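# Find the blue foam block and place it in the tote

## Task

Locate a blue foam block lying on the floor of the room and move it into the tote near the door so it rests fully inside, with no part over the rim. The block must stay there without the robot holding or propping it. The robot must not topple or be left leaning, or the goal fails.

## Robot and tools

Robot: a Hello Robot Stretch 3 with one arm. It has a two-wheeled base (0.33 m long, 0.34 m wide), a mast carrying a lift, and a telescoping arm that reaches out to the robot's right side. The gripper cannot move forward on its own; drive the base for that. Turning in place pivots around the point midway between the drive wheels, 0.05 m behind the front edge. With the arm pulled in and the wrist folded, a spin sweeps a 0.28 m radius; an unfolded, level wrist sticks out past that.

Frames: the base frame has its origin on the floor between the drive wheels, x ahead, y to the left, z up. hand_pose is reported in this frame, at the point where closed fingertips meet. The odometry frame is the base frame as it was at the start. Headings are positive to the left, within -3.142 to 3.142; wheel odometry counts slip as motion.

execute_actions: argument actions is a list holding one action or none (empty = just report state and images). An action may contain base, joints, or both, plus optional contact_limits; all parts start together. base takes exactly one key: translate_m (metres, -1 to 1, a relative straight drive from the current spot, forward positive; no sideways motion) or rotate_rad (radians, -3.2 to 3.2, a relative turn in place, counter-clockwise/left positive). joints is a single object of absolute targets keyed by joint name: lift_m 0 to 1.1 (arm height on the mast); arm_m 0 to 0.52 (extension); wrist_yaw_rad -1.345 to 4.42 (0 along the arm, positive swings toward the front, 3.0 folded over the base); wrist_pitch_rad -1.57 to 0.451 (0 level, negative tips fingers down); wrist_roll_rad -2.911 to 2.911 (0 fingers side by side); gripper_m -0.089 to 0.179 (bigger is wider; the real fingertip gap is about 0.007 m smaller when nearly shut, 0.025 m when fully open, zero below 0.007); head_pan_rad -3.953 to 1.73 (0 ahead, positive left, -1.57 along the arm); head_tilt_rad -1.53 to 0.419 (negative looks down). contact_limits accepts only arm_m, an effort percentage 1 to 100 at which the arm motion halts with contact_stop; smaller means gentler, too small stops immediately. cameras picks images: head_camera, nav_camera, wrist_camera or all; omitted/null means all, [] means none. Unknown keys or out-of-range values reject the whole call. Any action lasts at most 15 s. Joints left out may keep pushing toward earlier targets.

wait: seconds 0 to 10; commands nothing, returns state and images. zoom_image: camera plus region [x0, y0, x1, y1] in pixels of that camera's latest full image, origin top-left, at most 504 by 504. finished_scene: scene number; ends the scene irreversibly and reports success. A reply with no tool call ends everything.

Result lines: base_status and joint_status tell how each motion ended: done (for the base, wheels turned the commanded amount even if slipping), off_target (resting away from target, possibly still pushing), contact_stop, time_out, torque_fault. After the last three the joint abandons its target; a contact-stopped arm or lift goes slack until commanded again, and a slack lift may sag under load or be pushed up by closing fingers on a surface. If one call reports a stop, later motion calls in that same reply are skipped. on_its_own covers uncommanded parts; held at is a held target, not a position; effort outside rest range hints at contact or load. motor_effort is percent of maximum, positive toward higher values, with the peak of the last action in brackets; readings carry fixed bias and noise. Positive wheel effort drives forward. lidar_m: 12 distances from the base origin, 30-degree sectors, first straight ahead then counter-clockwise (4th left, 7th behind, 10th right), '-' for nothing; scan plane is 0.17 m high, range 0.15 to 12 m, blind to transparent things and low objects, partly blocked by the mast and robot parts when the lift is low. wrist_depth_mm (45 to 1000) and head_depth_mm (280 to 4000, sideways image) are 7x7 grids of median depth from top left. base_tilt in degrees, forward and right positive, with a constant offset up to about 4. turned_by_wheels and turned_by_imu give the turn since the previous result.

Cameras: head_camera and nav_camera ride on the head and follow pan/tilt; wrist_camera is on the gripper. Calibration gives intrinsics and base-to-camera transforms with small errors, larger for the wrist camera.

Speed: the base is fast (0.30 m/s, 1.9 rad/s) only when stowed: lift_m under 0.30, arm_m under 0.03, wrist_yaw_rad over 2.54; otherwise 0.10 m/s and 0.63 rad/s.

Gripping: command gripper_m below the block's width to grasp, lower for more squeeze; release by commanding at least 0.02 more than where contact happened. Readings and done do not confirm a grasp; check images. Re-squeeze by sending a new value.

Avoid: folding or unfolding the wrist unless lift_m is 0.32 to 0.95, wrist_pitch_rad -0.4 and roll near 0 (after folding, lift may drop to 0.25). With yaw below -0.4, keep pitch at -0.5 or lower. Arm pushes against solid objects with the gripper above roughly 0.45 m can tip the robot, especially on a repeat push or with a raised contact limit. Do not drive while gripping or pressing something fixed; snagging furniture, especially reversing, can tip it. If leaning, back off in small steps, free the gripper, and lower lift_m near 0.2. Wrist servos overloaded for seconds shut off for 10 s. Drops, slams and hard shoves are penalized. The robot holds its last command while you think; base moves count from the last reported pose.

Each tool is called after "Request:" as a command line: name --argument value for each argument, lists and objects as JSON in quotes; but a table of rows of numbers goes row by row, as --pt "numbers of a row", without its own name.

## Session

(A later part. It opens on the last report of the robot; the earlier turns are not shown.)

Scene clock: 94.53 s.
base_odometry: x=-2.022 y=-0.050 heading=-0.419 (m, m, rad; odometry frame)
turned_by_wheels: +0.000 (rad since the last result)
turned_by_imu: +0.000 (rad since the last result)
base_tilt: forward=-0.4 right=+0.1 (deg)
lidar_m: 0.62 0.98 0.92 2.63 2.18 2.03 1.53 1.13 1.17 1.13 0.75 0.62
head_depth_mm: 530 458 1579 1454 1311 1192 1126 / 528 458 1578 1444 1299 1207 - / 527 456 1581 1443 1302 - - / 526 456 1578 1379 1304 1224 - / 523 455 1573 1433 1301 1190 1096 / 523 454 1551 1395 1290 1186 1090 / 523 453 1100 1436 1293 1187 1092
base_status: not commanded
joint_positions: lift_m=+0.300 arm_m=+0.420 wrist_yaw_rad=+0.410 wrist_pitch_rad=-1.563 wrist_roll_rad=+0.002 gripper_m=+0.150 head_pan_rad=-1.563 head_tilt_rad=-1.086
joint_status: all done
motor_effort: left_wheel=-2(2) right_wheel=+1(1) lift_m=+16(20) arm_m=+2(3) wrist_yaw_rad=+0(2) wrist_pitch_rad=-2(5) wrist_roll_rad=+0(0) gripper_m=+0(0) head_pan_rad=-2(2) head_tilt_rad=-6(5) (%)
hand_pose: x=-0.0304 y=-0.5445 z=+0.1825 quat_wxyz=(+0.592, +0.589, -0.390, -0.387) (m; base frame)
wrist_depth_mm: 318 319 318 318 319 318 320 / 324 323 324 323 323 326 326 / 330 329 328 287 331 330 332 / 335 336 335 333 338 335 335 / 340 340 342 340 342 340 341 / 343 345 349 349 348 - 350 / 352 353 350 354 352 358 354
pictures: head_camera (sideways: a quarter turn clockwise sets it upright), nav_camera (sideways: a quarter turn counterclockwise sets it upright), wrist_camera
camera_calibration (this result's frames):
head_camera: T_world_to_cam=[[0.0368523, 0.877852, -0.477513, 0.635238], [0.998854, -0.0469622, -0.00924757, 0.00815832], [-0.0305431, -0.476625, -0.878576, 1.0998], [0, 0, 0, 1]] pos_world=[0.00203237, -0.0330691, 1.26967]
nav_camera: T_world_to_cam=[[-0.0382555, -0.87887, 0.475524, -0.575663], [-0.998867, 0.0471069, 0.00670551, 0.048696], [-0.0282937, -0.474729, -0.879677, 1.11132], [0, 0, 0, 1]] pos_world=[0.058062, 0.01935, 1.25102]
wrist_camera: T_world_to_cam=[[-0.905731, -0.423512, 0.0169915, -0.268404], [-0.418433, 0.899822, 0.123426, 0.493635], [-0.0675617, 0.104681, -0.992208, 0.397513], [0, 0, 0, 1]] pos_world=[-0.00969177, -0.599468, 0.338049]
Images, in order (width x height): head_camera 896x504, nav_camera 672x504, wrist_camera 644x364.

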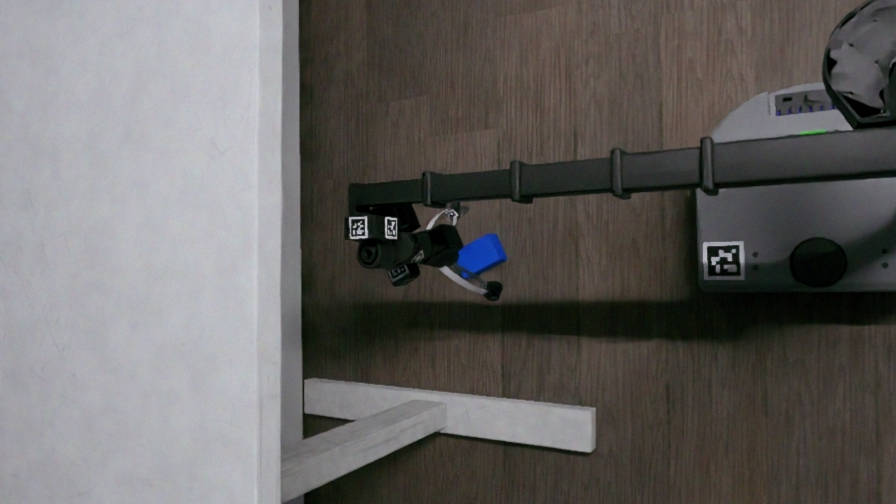

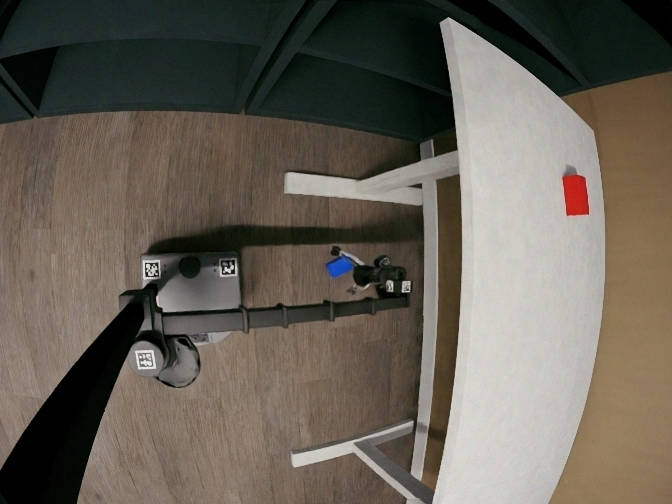

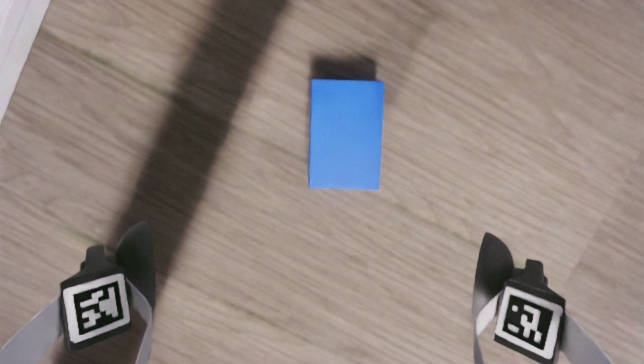

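Request:
execute_actions --actions '[{"joints":{"lift_m":0.15,"arm_m":0.484}}]' --cameras '["wrist_camera","head_camera"]'

Scene clock: 102.63 s.
base_odometry: x=-2.022 y=-0.050 heading=-0.419 (m, m, rad; odometry frame)
turned_by_wheels: +0.000 (rad since the last result)
turned_by_imu: +0.000 (rad since the last result)
base_tilt: forward=-0.3 right=+0.1 (deg)
lidar_m: 0.62 0.98 0.92 2.63 2.17 2.03 1.53 1.12 1.17 1.12 0.75 0.62
head_depth_mm: 530 460 1581 1442 1304 1194 1115 / 528 457 1584 1440 1307 1210 - / 527 457 1585 1438 1304 1219 - / 525 456 1570 1381 1300 1222 - / 525 455 1566 1435 1307 1186 1095 / 523 454 1557 1390 1283 1188 1092 / 522 454 1102 1428 1299 1186 1092
base_status: not commanded
joint_positions: lift_m=+0.150 arm_m=+0.484 wrist_yaw_rad=+0.410 wrist_pitch_rad=-1.564 wrist_roll_rad=+0.002 gripper_m=+0.150 head_pan_rad=-1.563 head_tilt_rad=-1.086
joint_status: all done
motor_effort: left_wheel=-2(1) right_wheel=+2(2) lift_m=+16(15) arm_m=+2(2) wrist_yaw_rad=+0(1) wrist_pitch_rad=-2(2) wrist_roll_rad=+0(0) gripper_m=+0(0) head_pan_rad=-2(2) head_tilt_rad=-5(5) (%)
hand_pose: x=-0.0305 y=-0.6083 z=+0.0325 quat_wxyz=(+0.592, +0.589, -0.390, -0.387) (m; base frame)
wrist_depth_mm: 176 176 177 176 177 177 177 / 179 179 180 179 180 180 180 / 181 182 182 182 183 183 183 / 185 185 185 141 187 186 187 / 188 188 188 143 189 190 190 / 192 191 191 146 192 - 193 / - 195 195 148 197 197 196
pictures: head_camera (sideways: a quarter turn clockwise sets it upright), wrist_camera
camera_calibration (this result's frames):
head_camera: T_world_to_cam=[[0.036852, 0.877852, -0.477513, 0.635238], [0.998854, -0.0469619, -0.00924757, 0.00815833], [-0.0305429, -0.476624, -0.878576, 1.0998], [0, 0, 0, 1]] pos_world=[0.00203238, -0.0330691, 1.26967]
wrist_camera: T_world_to_cam=[[-0.905726, -0.423525, 0.0169661, -0.292963], [-0.418386, 0.899717, 0.124347, 0.569411], [-0.0679286, 0.105526, -0.992094, 0.25588], [0, 0, 0, 1]] pos_world=[-0.00972916, -0.663388, 0.188023]
Images, in order (width x height): head_camera 896x504, wrist_camera 644x364.

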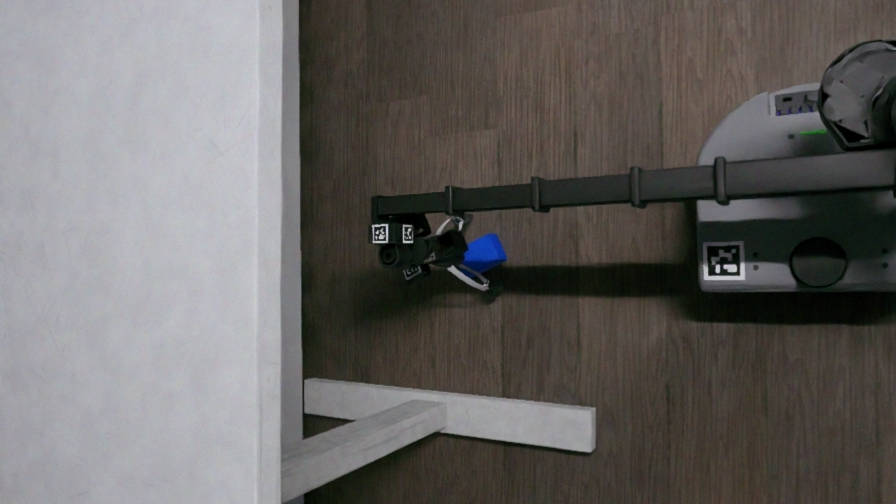

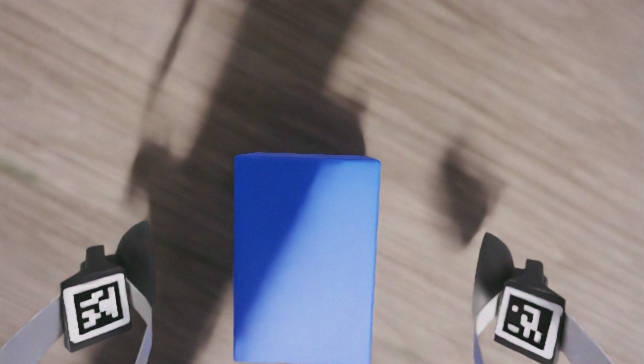

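Request:
execute_actions --actions '[{"joints":{"lift_m":0.144,"gripper_m":0.02}}]' --cameras '["wrist_camera"]'

Scene clock: 106.63 s.
base_odometry: x=-2.022 y=-0.050 heading=-0.419 (m, m, rad; odometry frame)
turned_by_wheels: +0.000 (rad since the last result)
turned_by_imu: +0.000 (rad since the last result)
base_tilt: forward=-0.3 right=+0.2 (deg)
lidar_m: 0.62 0.98 0.92 2.63 2.17 2.03 1.54 1.12 1.17 1.13 0.75 0.62
head_depth_mm: 530 459 1585 1442 1309 1194 1113 / 528 458 1581 1445 1308 1209 - / 527 458 1578 1443 1305 1227 - / 525 456 1573 1391 1300 1225 - / 525 455 1572 1436 1296 1189 1094 / 523 454 1553 1389 1287 1187 1093 / 521 454 1101 1427 1291 1184 1088
base_status: not commanded
joint_positions: lift_m=+0.144 arm_m=+0.484 wrist_yaw_rad=+0.410 wrist_pitch_rad=-1.564 wrist_roll_rad=+0.002 gripper_m=+0.021 head_pan_rad=-1.563 head_tilt_rad=-1.086
joint_status: all done
motor_effort: left_wheel=-2(2) right_wheel=+1(1) lift_m=+16(16) arm_m=+2(2) wrist_yaw_rad=+0(1) wrist_pitch_rad=-2(2) wrist_roll_rad=+0(0) gripper_m=-18(92) head_pan_rad=-2(3) head_tilt_rad=-5(5) (%)
hand_pose: x=-0.0305 y=-0.6083 z=+0.0265 quat_wxyz=(+0.592, +0.589, -0.390, -0.387) (m; base frame)
wrist_depth_mm: 170 171 171 171 171 172 171 / 173 173 173 173 174 174 174 / 176 176 177 177 177 178 177 / 179 179 178 131 179 181 180 / 182 183 134 133 182 183 183 / 185 185 135 135 135 186 186 / 189 188 163 138 190 190 191
pictures: wrist_camera
camera_calibration (this result's frames):
wrist_camera: T_world_to_cam=[[-0.905726, -0.423525, 0.0169661, -0.292862], [-0.418386, 0.899717, 0.124347, 0.570158], [-0.0679286, 0.105526, -0.992094, 0.249928], [0, 0, 0, 1]] pos_world=[-0.00972916, -0.663389, 0.182023]
Images, in order (width x height): wrist_camera 644x364.

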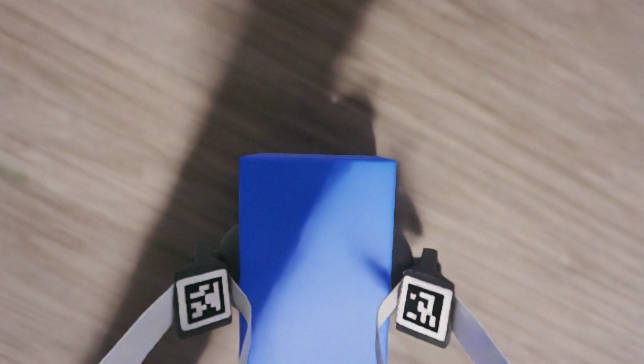

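Request:
execute_actions --actions '[{"joints":{"lift_m":0.294,"arm_m":0.2}}]' --cameras '["wrist_camera"]'

Request:
execute_actions --actions '[{"base":{"rotate_rad":1.377},"joints":{"arm_m":0.0,"wrist_yaw_rad":2.75,"wrist_pitch_rad":-0.4,"head_pan_rad":-0.2,"head_tilt_rad":-0.9}}]' --cameras '["wrist_camera","nav_camera"]'

Scene clock: 136.90 s.
base_odometry: x=-2.022 y=-0.050 heading=-0.419 (m, m, rad; odometry frame)
turned_by_wheels: +0.000 (rad since the last result)
turned_by_imu: +0.000 (rad since the last result)
base_tilt: forward=-0.3 right=+0.1 (deg)
lidar_m: 0.62 0.98 0.92 2.63 2.18 2.03 1.54 1.13 1.17 0.28 0.75 0.62
head_depth_mm: 531 459 1576 1443 1313 1193 1126 / 528 458 1580 1441 1303 1208 - / 527 457 1582 1437 1300 - - / 526 456 1576 1429 1255 1222 - / 524 455 1573 1431 1294 1188 1095 / 523 454 1550 1386 1287 1188 1090 / 523 455 1097 1435 1297 1182 1092
base_status: not commanded
joint_positions: lift_m=+0.294 arm_m=+0.200 wrist_yaw_rad=+0.410 wrist_pitch_rad=-1.564 wrist_roll_rad=+0.002 gripper_m=+0.021 head_pan_rad=-1.563 head_tilt_rad=-1.086
joint_status: all done
motor_effort: left_wheel=-2(2) right_wheel=+2(2) lift_m=+24(24) arm_m=-2(3) wrist_yaw_rad=+0(0) wrist_pitch_rad=-2(2) wrist_roll_rad=+0(0) gripper_m=-18(17) head_pan_rad=-2(2) head_tilt_rad=-5(5) (%)
hand_pose: x=-0.0306 y=-0.3247 z=+0.1761 quat_wxyz=(+0.592, +0.590, -0.390, -0.387) (m; base frame)
wrist_depth_mm: 311 314 314 315 315 313 316 / 317 319 319 319 318 321 319 / 324 324 325 323 325 325 326 / 330 329 326 131 330 329 331 / 333 333 134 133 335 337 336 / 340 341 135 136 135 341 342 / 349 345 138 138 349 348 348
pictures: wrist_camera
camera_calibration (this result's frames):
wrist_camera: T_world_to_cam=[[-0.905696, -0.423589, 0.0169558, -0.175334], [-0.418425, 0.899647, 0.124719, 0.296281], [-0.0680838, 0.105863, -0.992047, 0.368448], [0, 0, 0, 1]] pos_world=[-0.00974202, -0.379823, 0.331539]
Images, in order (width x height): wrist_camera 644x364.

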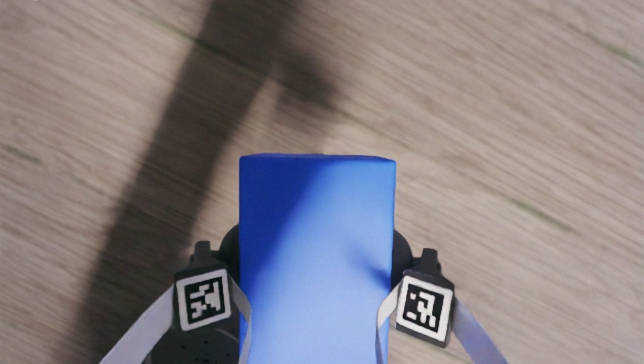

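Scene clock: 139.93 s.
base_odometry: x=-2.022 y=-0.050 heading=+0.958 (m, m, rad; odometry frame)
turned_by_wheels: +1.377 (rad since the last result)
turned_by_imu: +1.377 (rad since the last result)
base_tilt: forward=-0.3 right=+0.1 (deg)
lidar_m: 1.73 2.64 2.18 1.54 1.97 1.12 1.13 0.75 1.18 0.62 1.06 0.92
head_depth_mm: 798 936 1092 1446 1331 1235 1110 / 1561 1002 1111 1400 1392 1249 1113 / 1652 1378 1767 1567 1412 1249 1111 / 1594 1845 1863 1627 1413 1246 1111 / 2397 2229 1930 1639 1417 1240 1113 / 2442 2356 1937 1626 1400 1253 1106 / 2328 2370 1929 1628 1412 1245 1109
base_status: done
joint_positions: lift_m=+0.294 arm_m=+0.000 wrist_yaw_rad=+2.748 wrist_pitch_rad=-0.425 wrist_roll_rad=+0.002 gripper_m=+0.021 head_pan_rad=-0.207 head_tilt_rad=-0.902
joint_status: all done
motor_effort: left_wheel=-2(8) right_wheel=+1(9) lift_m=+24(24) arm_m=-2(2) wrist_yaw_rad=+1(5) wrist_pitch_rad=+7(6) wrist_roll_rad=+0(0) gripper_m=-17(17) head_pan_rad=+3(34) head_tilt_rad=+1(15) (%)
hand_pose: x=+0.0644 y=+0.0613 z=+0.3050 quat_wxyz=(+0.282, +0.707, +0.011, +0.648) (m; base frame)
wrist_depth_mm: - - - - - - - / - - - - - - - / - - - - - - - / 788 766 723 131 782 831 847 / - 618 134 133 636 651 678 / - 545 135 136 135 551 556 / - - 138 138 442 477 479
pictures: nav_camera (sideways: a quarter turn counterclockwise sets it upright), wrist_camera
camera_calibration (this result's frames):
nav_camera: T_world_to_cam=[[0.750423, -0.203524, 0.628843, -0.78021], [-0.259029, -0.965863, -0.00349037, 0.0574565], [0.608087, -0.160269, -0.777525, 0.974648], [0, 0, 0, 1]] pos_world=[0.00770029, 0.0529099, 1.24864]
wrist_camera: T_world_to_cam=[[0.921899, -0.386071, 0.0324208, -0.0527748], [-0.178381, -0.497259, -0.849067, 0.339829], [0.343921, 0.776971, -0.52729, 0.252522], [0, 0, 0, 1]] pos_world=[0.0224244, -0.0475943, 0.423401]
Images, in order (width x height): nav_camera 672x504, wrist_camera 644x364.

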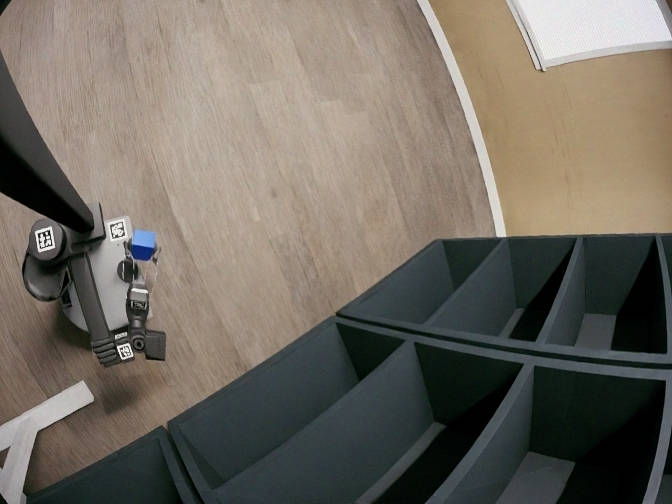

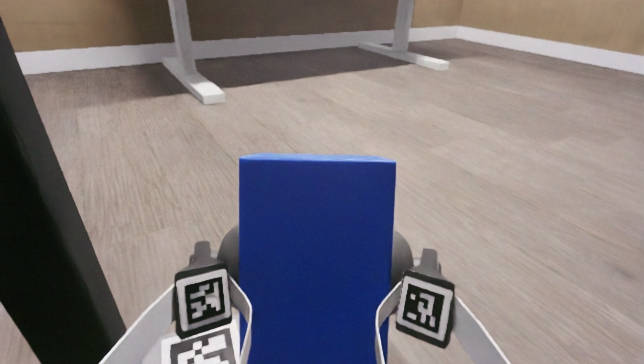

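Request:
execute_actions --actions '[{"base":{"translate_m":1.0},"joints":{"head_pan_rad":-0.3,"head_tilt_rad":-1.0}}]' --cameras '["head_camera"]'

Scene clock: 147.30 s.
base_odometry: x=-1.447 y=+0.768 heading=+0.958 (m, m, rad; odometry frame)
turned_by_wheels: +0.000 (rad since the last result)
turned_by_imu: -0.001 (rad since the last result)
base_tilt: forward=-0.4 right=+0.2 (deg)
lidar_m: 1.65 1.66 2.00 1.79 2.16 1.98 1.67 1.20 0.46 0.45 0.87 0.77
head_depth_mm: 561 1021 1027 891 831 1142 1084 / 578 952 1021 906 1273 1199 1132 / 710 875 1004 1373 1311 1210 1119 / 1687 1921 1681 1475 1356 1213 1115 / 1689 1953 1743 1529 1350 1211 1100 / 1593 1867 1755 1527 1355 1217 1097 / 1518 1761 1748 1525 1351 1215 1096
base_status: done
joint_positions: lift_m=+0.294 arm_m=+0.000 wrist_yaw_rad=+2.749 wrist_pitch_rad=-0.424 wrist_roll_rad=+0.002 gripper_m=+0.021 head_pan_rad=-0.293 head_tilt_rad=-0.988
joint_status: all done
motor_effort: left_wheel=-2(7) right_wheel=+2(9) lift_m=+23(24) arm_m=-2(2) wrist_yaw_rad=+1(2) wrist_pitch_rad=+6(6) wrist_roll_rad=+0(0) gripper_m=-18(18) head_pan_rad=-2(11) head_tilt_rad=-4(11) (%)
hand_pose: x=+0.0644 y=+0.0613 z=+0.3050 quat_wxyz=(+0.281, +0.707, +0.011, +0.648) (m; base frame)
wrist_depth_mm: - - - - - - - / - - - - - - - / - - - - - - - / 798 779 726 131 790 825 850 / - 629 134 133 634 672 680 / - 539 136 135 135 548 564 / - - 138 137 445 474 476
pictures: head_camera (sideways: a quarter turn clockwise sets it upright)
camera_calibration (this result's frames):
head_camera: T_world_to_cam=[[-0.778502, 0.280701, -0.561376, 0.749459], [0.34163, 0.939827, -0.00382875, 0.00511354], [0.526521, -0.194763, -0.827552, 1.03009], [0, 0, 0, 1]] pos_world=[0.0393459, -0.0145564, 1.2732]
Images, in order (width x height): head_camera 896x504.

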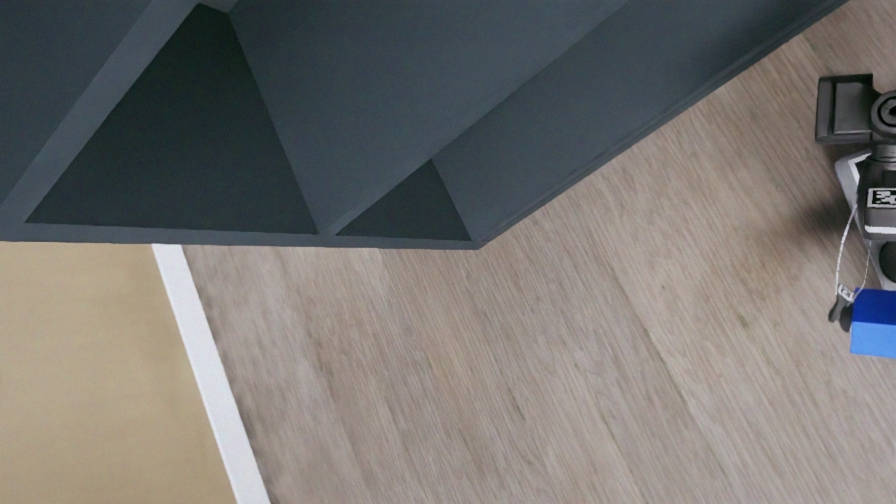

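Request:
execute_actions --actions '[{"base":{"translate_m":1.0},"joints":{"head_pan_rad":0.0,"head_tilt_rad":-0.7}}]' --cameras '[]'

Request:
execute_actions --actions '[{"base":{"rotate_rad":-1.3}}]' --cameras '["head_camera","nav_camera"]'

Scene clock: 158.07 s.
base_odometry: x=-0.872 y=+1.586 heading=+0.958 (m, m, rad; odometry frame)
turned_by_wheels: +0.000 (rad since the last result)
turned_by_imu: -0.001 (rad since the last result)
base_tilt: forward=-0.3 right=+0.1 (deg)
lidar_m: 0.67 0.67 0.81 1.53 2.36 2.47 2.65 1.19 0.37 0.67 1.20 0.75
head_depth_mm: 603 685 793 939 1150 1331 1168 / 588 667 767 901 1098 1298 1171 / 575 649 746 870 1051 1277 1177 / 562 630 719 839 1007 1242 1174 / 548 615 701 815 967 1193 1178 / 535 600 680 786 930 1140 1177 / 523 585 662 764 894 1087 1176
base_status: done
joint_positions: lift_m=+0.294 arm_m=+0.000 wrist_yaw_rad=+2.749 wrist_pitch_rad=-0.424 wrist_roll_rad=+0.002 gripper_m=+0.021 head_pan_rad=-0.007 head_tilt_rad=-0.704
joint_status: all done
motor_effort: left_wheel=-2(6) right_wheel=+1(8) lift_m=+23(24) arm_m=-2(2) wrist_yaw_rad=+1(1) wrist_pitch_rad=+6(6) wrist_roll_rad=+0(0) gripper_m=-17(18) head_pan_rad=+3(20) head_tilt_rad=+1(18) (%)
hand_pose: x=+0.0644 y=+0.0613 z=+0.3051 quat_wxyz=(+0.281, +0.707, +0.011, +0.648) (m; base frame)
wrist_depth_mm: - - - - 799 633 518 / - - - - 843 646 541 / - - - - 877 679 553 / 791 783 727 131 776 695 574 / - 627 134 133 636 666 582 / - 548 135 135 135 554 554 / - - 138 137 442 476 481
pictures: none
No camera images: the call's "cameras" was empty. Leave "cameras" out to get every camera's image.

Scene clock: 160.27 s.
base_odometry: x=-0.872 y=+1.586 heading=-0.342 (m, m, rad; odometry frame)
turned_by_wheels: -1.300 (rad since the last result)
turned_by_imu: -1.296 (rad since the last result)
base_tilt: forward=-0.3 right=+0.1 (deg)
lidar_m: 1.92 0.88 0.68 0.67 0.71 1.04 1.92 2.46 2.93 1.19 0.37 0.45
head_depth_mm: 2043 2309 2480 1975 1495 964 950 / 2067 2313 2489 1993 1613 1362 1174 / 2061 2314 2508 1992 1609 1365 1175 / 2086 2336 2524 1984 1624 1363 1175 / 2075 2346 2503 1998 1616 1363 1175 / 2085 2306 2398 2002 1626 1364 1171 / 1705 1759 1773 1786 1619 1364 1174
base_status: done
joint_positions: lift_m=+0.294 arm_m=+0.000 wrist_yaw_rad=+2.749 wrist_pitch_rad=-0.424 wrist_roll_rad=+0.002 gripper_m=+0.021 head_pan_rad=-0.007 head_tilt_rad=-0.704
joint_status: not commanded
motor_effort: left_wheel=+2(8) right_wheel=-2(8) lift_m=+23(23) arm_m=-2(2) wrist_yaw_rad=+1(2) wrist_pitch_rad=+6(6) wrist_roll_rad=+0(0) gripper_m=-18(17) head_pan_rad=+3(3) head_tilt_rad=+1(1) (%)
hand_pose: x=+0.0644 y=+0.0613 z=+0.3051 quat_wxyz=(+0.281, +0.707, +0.011, +0.648) (m; base frame)
wrist_depth_mm: 560 589 630 674 734 791 871 / 596 640 674 728 796 859 972 / 640 672 739 804 856 958 - / 677 712 723 131 792 841 843 / - 638 134 133 634 656 675 / - 541 136 135 135 550 562 / - - 137 137 445 479 478
pictures: head_camera (sideways: a quarter turn clockwise sets it upright), nav_camera (sideways: a quarter turn counterclockwise sets it upright)
camera_calibration (this result's frames):
head_camera: T_world_to_cam=[[-0.635233, 0.048069, -0.770823, 1.02151], [0.0611186, 0.99806, 0.011872, -0.0136174], [0.769899, -0.0395702, -0.636938, 0.780716], [0, 0, 0, 1]] pos_world=[0.0486574, -0.00461891, 1.28483]
nav_camera: T_world_to_cam=[[0.636901, -0.0494917, 0.769356, -0.962631], [-0.0603031, -0.998078, -0.014284, 0.0702987], [0.768584, -0.0372971, -0.638661, 0.793067], [0, 0, 0, 1]] pos_world=[0.00780085, 0.0521004, 1.24811]
Images, in order (width x height): head_camera 896x504, nav_camera 672x504.

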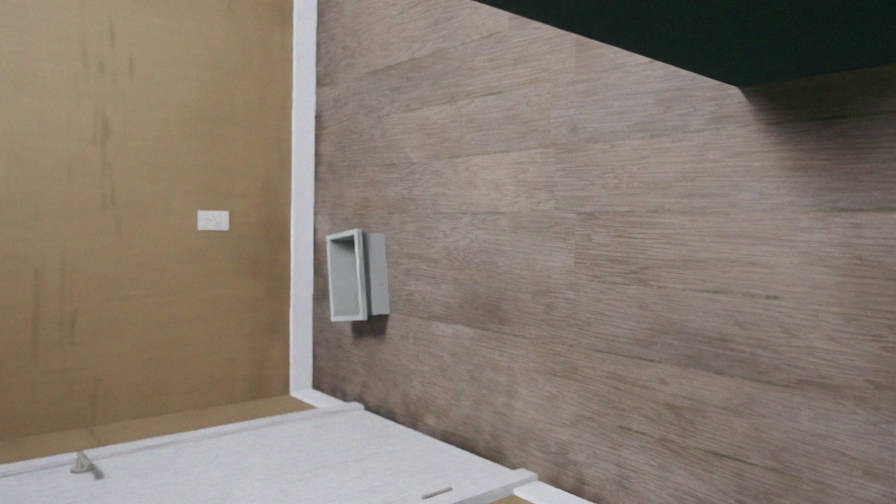

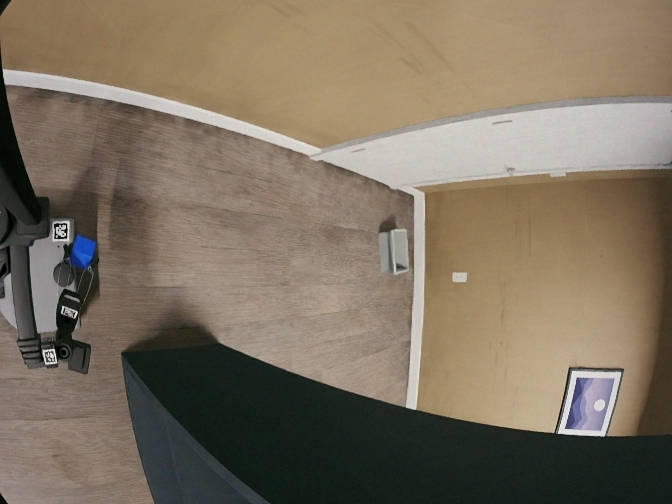

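Request:
execute_actions --actions '[{"base":{"translate_m":1.0},"joints":{"head_tilt_rad":-1.0}}]' --cameras '["head_camera"]'

Request:
execute_actions --actions '[{"base":{"translate_m":0.58},"joints":{"head_tilt_rad":-1.25}}]' --cameras '["head_camera"]'

Scene clock: 170.00 s.
base_odometry: x=+0.070 y=+1.250 heading=-0.342 (m, m, rad; odometry frame)
turned_by_wheels: +0.000 (rad since the last result)
turned_by_imu: -0.001 (rad since the last result)
base_tilt: forward=-0.3 right=+0.2 (deg)
lidar_m: 1.41 0.75 0.58 0.59 0.62 0.91 2.91 0.49 0.49 1.81 1.86 1.44
head_depth_mm: 1296 1541 1721 1537 1357 1221 1104 / 1316 1559 1737 1530 1353 1219 1115 / 1314 1568 1745 1526 1354 1213 1117 / 1320 1572 1745 1499 1354 1215 1114 / 1328 1574 1747 1498 1349 1214 1103 / 1327 1583 1752 1530 1355 1213 1099 / 1331 1548 1646 1493 1347 1209 1099
base_status: done
joint_positions: lift_m=+0.294 arm_m=+0.000 wrist_yaw_rad=+2.749 wrist_pitch_rad=-0.424 wrist_roll_rad=+0.002 gripper_m=+0.021 head_pan_rad=-0.007 head_tilt_rad=-0.988
joint_status: all done
motor_effort: left_wheel=+1(10) right_wheel=-2(6) lift_m=+23(23) arm_m=-2(2) wrist_yaw_rad=+2(2) wrist_pitch_rad=+6(6) wrist_roll_rad=+0(0) gripper_m=-18(18) head_pan_rad=+3(3) head_tilt_rad=-5(21) (%)
hand_pose: x=+0.0644 y=+0.0614 z=+0.3051 quat_wxyz=(+0.281, +0.707, +0.011, +0.648) (m; base frame)
wrist_depth_mm: 494 527 565 586 636 685 756 / 528 563 604 633 679 740 811 / 572 599 651 682 739 828 899 / 604 642 659 131 794 831 844 / - 622 134 133 631 661 675 / - 544 135 136 135 551 559 / - - 138 137 443 472 479
pictures: head_camera (sideways: a quarter turn clockwise sets it upright)
camera_calibration (this result's frames):
head_camera: T_world_to_cam=[[-0.826104, 0.049283, -0.561359, 0.749728], [0.0621439, 0.99806, -0.00382986, 0.00681985], [0.560081, -0.0380489, -0.827563, 1.0299], [0, 0, 0, 1]] pos_world=[0.0421036, -0.00456903, 1.2732]
Images, in order (width x height): head_camera 896x504.

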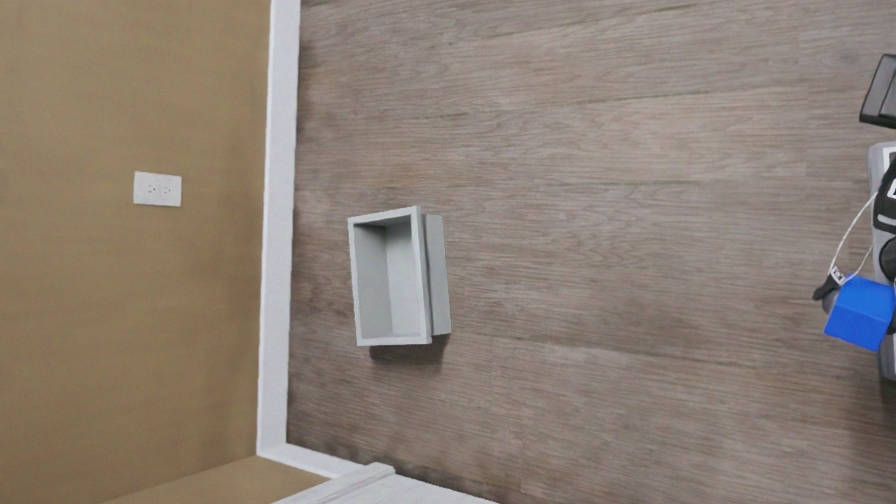

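Scene clock: 173.57 s.
base_odometry: x=+0.617 y=+1.056 heading=-0.342 (m, m, rad; odometry frame)
turned_by_wheels: +0.000 (rad since the last result)
turned_by_imu: +0.000 (rad since the last result)
base_tilt: forward=-0.3 right=+0.2 (deg)
lidar_m: 0.84 0.67 0.53 0.52 0.55 0.83 1.27 0.99 1.39 2.49 1.10 0.85
head_depth_mm: 889 1123 1421 1346 1270 1187 1124 / 896 1132 1421 1357 1265 1188 1110 / 901 1138 1415 1344 1262 - 1092 / 906 1151 1412 1328 1247 - - / 913 1153 1405 1307 1246 876 - / 913 1157 1419 1339 1255 1182 - / 915 1169 1401 1335 1248 1173 1126
base_status: done
joint_positions: lift_m=+0.294 arm_m=+0.000 wrist_yaw_rad=+2.749 wrist_pitch_rad=-0.424 wrist_roll_rad=+0.002 gripper_m=+0.021 head_pan_rad=-0.007 head_tilt_rad=-1.235
joint_status: all done
motor_effort: left_wheel=+2(8) right_wheel=-2(5) lift_m=+24(23) arm_m=-2(2) wrist_yaw_rad=+2(1) wrist_pitch_rad=+6(6) wrist_roll_rad=+0(0) gripper_m=-19(17) head_pan_rad=+3(3) head_tilt_rad=-6(20) (%)
hand_pose: x=+0.0644 y=+0.0614 z=+0.3051 quat_wxyz=(+0.281, +0.707, +0.011, +0.648) (m; base frame)
wrist_depth_mm: 442 472 503 536 577 644 708 / 476 496 541 578 628 712 729 / 508 539 579 632 681 782 766 / 540 587 601 131 736 796 762 / - 611 134 133 647 668 665 / - 541 135 135 135 433 441 / - - 138 138 441 367 444
pictures: head_camera (sideways: a quarter turn clockwise sets it upright)
camera_calibration (this result's frames):
head_camera: T_world_to_cam=[[-0.938347, 0.0500039, -0.34206, 0.464763], [0.0594802, 0.99808, -0.0172634, 0.0243217], [0.34054, -0.0365449, -0.939519, 1.1767], [0, 0, 0, 1]] pos_world=[0.0339476, -0.0045125, 1.26493]
Images, in order (width x height): head_camera 896x504.

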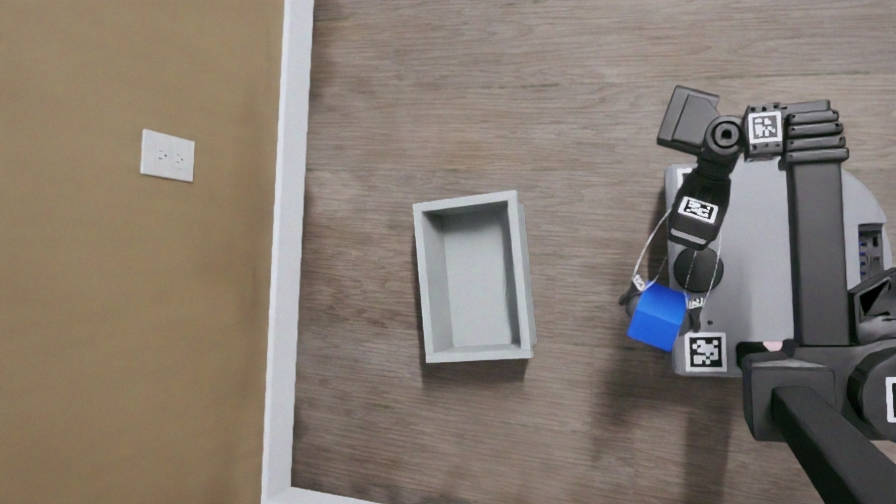

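Request:
execute_actions --actions '[{"base":{"rotate_rad":1.635},"joints":{"head_pan_rad":-1.57,"lift_m":0.33,"arm_m":0.268,"wrist_yaw_rad":0.0,"wrist_pitch_rad":-0.6}}]' --cameras '["head_camera"]'

Request:
execute_actions --actions '[{"joints":{"lift_m":0.30,"wrist_pitch_rad":-1.57}}]' --cameras '["head_camera","wrist_camera"]'

Scene clock: 184.43 s.
base_odometry: x=+0.617 y=+1.056 heading=+1.293 (m, m, rad; odometry frame)
turned_by_wheels: +1.635 (rad since the last result)
turned_by_imu: +1.636 (rad since the last result)
base_tilt: forward=-0.3 right=+0.2 (deg)
lidar_m: 0.52 0.57 0.91 1.08 0.99 1.50 2.13 1.05 0.84 0.84 0.65 0.52
head_depth_mm: 877 1103 1402 1359 1265 1202 1110 / 891 1117 1414 1349 1266 - - / 907 1141 1418 1337 - - - / 921 1162 1377 1316 1262 - 1099 / 931 1182 1420 1321 1245 1177 1112 / 948 1211 1419 1342 1252 1171 1106 / 960 1224 1388 1322 1250 1174 1104
base_status: done
joint_positions: lift_m=+0.330 arm_m=+0.268 wrist_yaw_rad=+0.002 wrist_pitch_rad=-0.613 wrist_roll_rad=+0.002 gripper_m=+0.021 head_pan_rad=-1.563 head_tilt_rad=-1.235
joint_status: all done
motor_effort: left_wheel=-2(8) right_wheel=+1(8) lift_m=+23(24) arm_m=+2(2) wrist_yaw_rad=-1(3) wrist_pitch_rad=+3(7) wrist_roll_rad=+0(0) gripper_m=-18(17) head_pan_rad=-2(35) head_tilt_rad=-6(7) (%)
hand_pose: x=-0.0213 y=-0.6085 z=+0.3014 quat_wxyz=(+0.674, +0.214, -0.674, -0.213) (m; base frame)
wrist_depth_mm: 360 344 329 312 299 287 275 / 400 383 365 347 331 316 302 / 455 432 411 387 369 350 332 / 506 490 444 131 396 391 367 / 522 529 134 133 450 442 412 / 473 475 135 135 136 470 458 / 420 424 272 138 418 437 443
pictures: head_camera (sideways: a quarter turn clockwise sets it upright)
camera_calibration (this result's frames):
head_camera: T_world_to_cam=[[0.0365154, 0.938976, -0.34204, 0.45879], [0.998832, -0.045132, -0.0172646, 0.0185931], [-0.031648, -0.34101, -0.939527, 1.17898], [0, 0, 0, 1]] pos_world=[0.00198813, -0.0279087, 1.26493]
Images, in order (width x height): head_camera 896x504.

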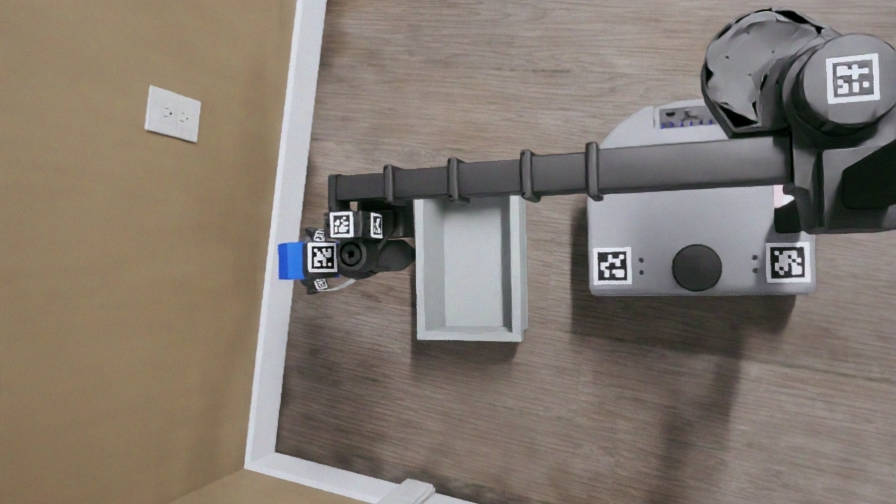

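Scene clock: 185.73 s.
base_odometry: x=+0.617 y=+1.056 heading=+1.293 (m, m, rad; odometry frame)
turned_by_wheels: +0.000 (rad since the last result)
turned_by_imu: +0.000 (rad since the last result)
base_tilt: forward=-0.4 right=+0.1 (deg)
lidar_m: 0.52 0.57 0.90 1.08 0.99 1.51 2.14 1.04 0.84 0.35 0.65 0.52
head_depth_mm: 875 1099 1407 1353 1267 1200 1105 / 892 1118 1416 1349 1262 - - / 906 1146 1431 1349 - - - / 917 1164 1425 1316 1266 - 1100 / 931 1181 1425 1321 1246 1182 1110 / 947 1208 1416 1331 1246 1174 1109 / 961 1223 1388 1320 1246 1171 1105
base_status: not commanded
joint_positions: lift_m=+0.300 arm_m=+0.268 wrist_yaw_rad=+0.002 wrist_pitch_rad=-1.562 wrist_roll_rad=+0.002 gripper_m=+0.021 head_pan_rad=-1.563 head_tilt_rad=-1.235
joint_status: all done
motor_effort: left_wheel=-2(2) right_wheel=+1(1) lift_m=+16(20) arm_m=+2(2) wrist_yaw_rad=-1(2) wrist_pitch_rad=-2(3) wrist_roll_rad=+0(0) gripper_m=-17(18) head_pan_rad=-3(2) head_tilt_rad=-6(6) (%)
hand_pose: x=-0.0217 y=-0.3909 z=+0.1825 quat_wxyz=(+0.502, +0.498, -0.502, -0.498) (m; base frame)
wrist_depth_mm: 320 319 319 322 322 321 323 / 320 210 224 211 212 325 326 / 329 253 328 326 328 231 332 / 333 257 330 131 330 245 338 / 340 262 134 133 338 242 342 / 347 246 135 135 135 256 349 / 350 231 184 138 233 236 353
pictures: head_camera (sideways: a quarter turn clockwise sets it upright), wrist_camera
camera_calibration (this result's frames):
head_camera: T_world_to_cam=[[0.0365154, 0.938976, -0.34204, 0.458791], [0.998832, -0.045132, -0.0172646, 0.0185931], [-0.031648, -0.34101, -0.939527, 1.17898], [0, 0, 0, 1]] pos_world=[0.00198813, -0.0279087, 1.26493]
wrist_camera: T_world_to_cam=[[-0.999439, -0.0288391, 0.0170209, -0.0431617], [-0.0265445, 0.992131, 0.122357, 0.403827], [-0.0204156, 0.121836, -0.99234, 0.389748], [0, 0, 0, 1]] pos_world=[-0.0244612, -0.449379, 0.338086]
Images, in order (width x height): head_camera 896x504, wrist_camera 644x364.

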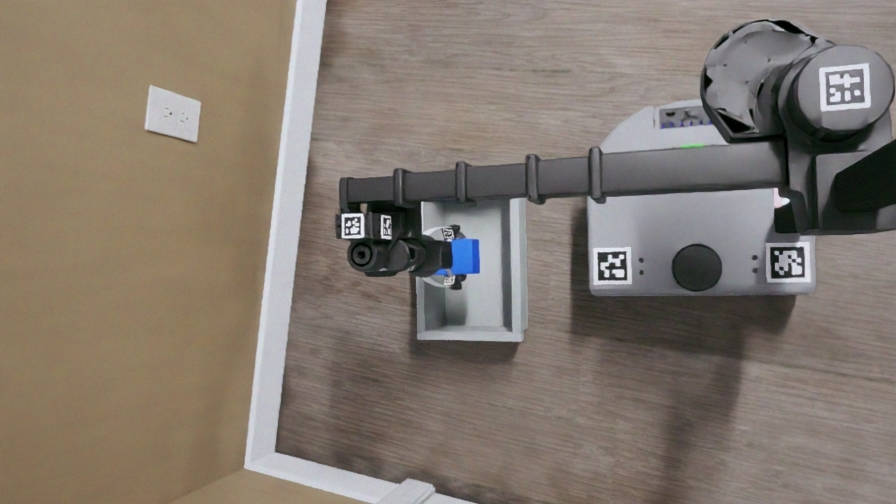

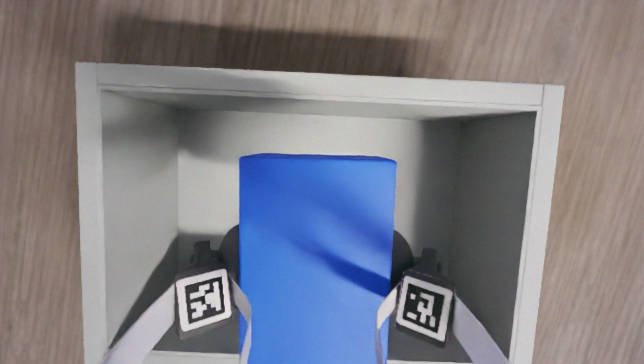

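Request:
execute_actions --actions '[{"joints":{"lift_m":0.147}}]' --cameras '[]'

Request:
execute_actions --actions '[{"joints":{"gripper_m":0.115}}]' --cameras '["wrist_camera"]'

Request:
execute_actions --actions '[{"joints":{"lift_m":0.29}}]' --cameras '["wrist_camera","head_camera"]'

Scene clock: 192.13 s.
base_odometry: x=+0.617 y=+1.056 heading=+1.293 (m, m, rad; odometry frame)
turned_by_wheels: +0.000 (rad since the last result)
turned_by_imu: +0.000 (rad since the last result)
base_tilt: forward=-0.4 right=+0.2 (deg)
lidar_m: 0.52 0.57 0.90 1.08 0.99 1.50 2.14 1.04 0.84 0.84 0.65 0.52
head_depth_mm: 878 1099 1409 1348 1267 1184 1120 / 889 1116 1413 1346 1259 - 1098 / 902 1140 1416 1327 1278 - - / 917 1165 1415 1309 1265 - 1095 / 930 1187 1418 1326 1248 1178 1110 / 946 1203 1421 1337 1247 1171 1108 / 960 1224 1384 1317 1251 1173 1105
base_status: not commanded
joint_positions: lift_m=+0.147 arm_m=+0.268 wrist_yaw_rad=+0.002 wrist_pitch_rad=-1.564 wrist_roll_rad=+0.002 gripper_m=+0.021 head_pan_rad=-1.563 head_tilt_rad=-1.235
joint_status: all done
motor_effort: left_wheel=-1(2) right_wheel=+1(1) lift_m=+16(16) arm_m=+1(2) wrist_yaw_rad=-1(1) wrist_pitch_rad=-2(2) wrist_roll_rad=+0(0) gripper_m=-19(17) head_pan_rad=-3(2) head_tilt_rad=-6(5) (%)
hand_pose: x=-0.0217 y=-0.3905 z=+0.0295 quat_wxyz=(+0.502, +0.498, -0.502, -0.499) (m; base frame)
wrist_depth_mm: 97 86 83 80 77 74 72 / 167 164 153 143 135 127 119 / 176 177 177 178 178 178 165 / 179 179 179 131 181 181 164 / 181 183 134 133 183 184 162 / 184 186 135 135 136 187 161 / 186 189 164 138 191 191 160
pictures: none
No camera images: the call's "cameras" was empty. Leave "cameras" out to get every camera's image.

Scene clock: 193.57 s.
base_odometry: x=+0.617 y=+1.056 heading=+1.293 (m, m, rad; odometry frame)
turned_by_wheels: +0.000 (rad since the last result)
turned_by_imu: +0.000 (rad since the last result)
base_tilt: forward=-0.3 right=+0.1 (deg)
lidar_m: 0.52 0.56 0.90 1.08 0.99 1.51 2.14 1.05 0.84 0.84 0.65 0.52
head_depth_mm: 876 1098 1408 1352 1263 1188 1119 / 888 1115 1416 1348 1261 - 1103 / 904 1138 1413 1335 1279 - - / 918 1163 1408 1310 1263 - 1094 / 931 1185 1429 1325 1253 1182 1108 / 943 1212 1424 1342 1248 1175 1106 / 960 1233 1384 1322 1253 1174 1105
base_status: not commanded
joint_positions: lift_m=+0.147 arm_m=+0.268 wrist_yaw_rad=+0.002 wrist_pitch_rad=-1.564 wrist_roll_rad=+0.002 gripper_m=+0.115 head_pan_rad=-1.563 head_tilt_rad=-1.235
joint_status: all done
motor_effort: left_wheel=-2(2) right_wheel=+1(1) lift_m=+16(16) arm_m=+2(2) wrist_yaw_rad=-1(2) wrist_pitch_rad=-2(2) wrist_roll_rad=+0(0) gripper_m=+0(81) head_pan_rad=-3(3) head_tilt_rad=-5(6) (%)
hand_pose: x=-0.0217 y=-0.3905 z=+0.0295 quat_wxyz=(+0.502, +0.498, -0.502, -0.499) (m; base frame)
wrist_depth_mm: 97 86 83 80 77 74 72 / 168 164 153 143 135 127 119 / 177 177 177 177 177 178 165 / 180 180 179 135 180 181 164 / 181 182 182 138 183 184 162 / 184 - 163 140 186 187 161 / - 190 188 142 189 192 159
pictures: wrist_camera
camera_calibration (this result's frames):
wrist_camera: T_world_to_cam=[[-0.999439, -0.0288652, 0.0169774, -0.0405559], [-0.0265432, 0.991935, 0.123937, 0.422014], [-0.0204179, 0.123417, -0.992145, 0.238518], [0, 0, 0, 1]] pos_world=[-0.0244615, -0.449219, 0.185029]
Images, in order (width x height): wrist_camera 644x364.

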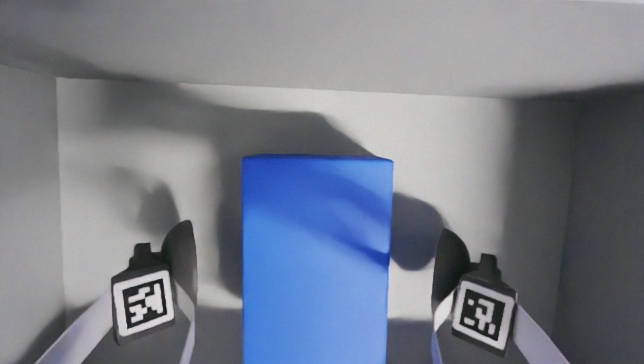

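Scene clock: 195.70 s.
base_odometry: x=+0.617 y=+1.056 heading=+1.293 (m, m, rad; odometry frame)
turned_by_wheels: +0.000 (rad since the last result)
turned_by_imu: +0.000 (rad since the last result)
base_tilt: forward=-0.3 right=+0.2 (deg)
lidar_m: 0.52 0.57 0.90 1.08 0.99 1.50 2.14 1.05 0.84 0.84 0.65 0.52
head_depth_mm: 877 1099 1408 1352 1266 1199 1111 / 891 1114 1417 1350 1265 - - / 906 1141 1430 1336 - - - / 917 1163 1424 1306 1262 - 1099 / 932 1184 1427 1323 1245 1179 1107 / 947 1209 1426 1329 1254 1174 1113 / 959 1229 1384 1321 1248 1171 1103
base_status: not commanded
joint_positions: lift_m=+0.290 arm_m=+0.268 wrist_yaw_rad=+0.002 wrist_pitch_rad=-1.564 wrist_roll_rad=+0.002 gripper_m=+0.115 head_pan_rad=-1.563 head_tilt_rad=-1.235
joint_status: all done
motor_effort: left_wheel=-2(2) right_wheel=+1(1) lift_m=+23(24) arm_m=+2(2) wrist_yaw_rad=-1(1) wrist_pitch_rad=-2(2) wrist_roll_rad=+0(0) gripper_m=+0(0) head_pan_rad=-2(2) head_tilt_rad=-6(6) (%)
hand_pose: x=-0.0217 y=-0.3904 z=+0.1721 quat_wxyz=(+0.502, +0.498, -0.502, -0.499) (m; base frame)
wrist_depth_mm: 309 310 309 309 312 311 312 / 310 201 199 207 201 312 315 / 314 255 316 315 318 231 319 / 322 257 324 276 323 244 328 / 326 242 328 283 329 241 333 / 333 - 330 330 331 214 336 / 336 229 245 252 255 236 345
pictures: head_camera (sideways: a quarter turn clockwise sets it upright), wrist_camera
camera_calibration (this result's frames):
head_camera: T_world_to_cam=[[0.0365152, 0.938976, -0.34204, 0.45879], [0.998832, -0.0451319, -0.0172646, 0.0185931], [-0.0316479, -0.34101, -0.939527, 1.17898], [0, 0, 0, 1]] pos_world=[0.00198813, -0.0279087, 1.26493]
wrist_camera: T_world_to_cam=[[-0.999439, -0.0288664, 0.0169755, -0.0429757], [-0.0265432, 0.991926, 0.124006, 0.404314], [-0.020418, 0.123485, -0.992136, 0.379975], [0, 0, 0, 1]] pos_world=[-0.0244615, -0.449212, 0.327579]
Images, in order (width x height): head_camera 896x504, wrist_camera 644x364.

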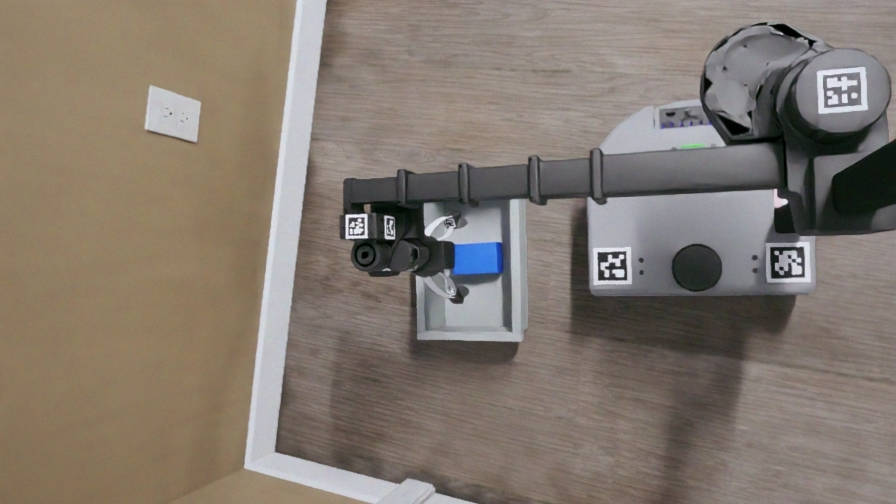

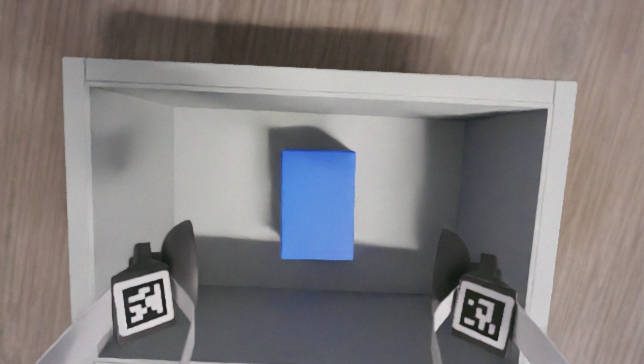

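Request:
finished_scene --scene 1

The scene is finished: the task was done.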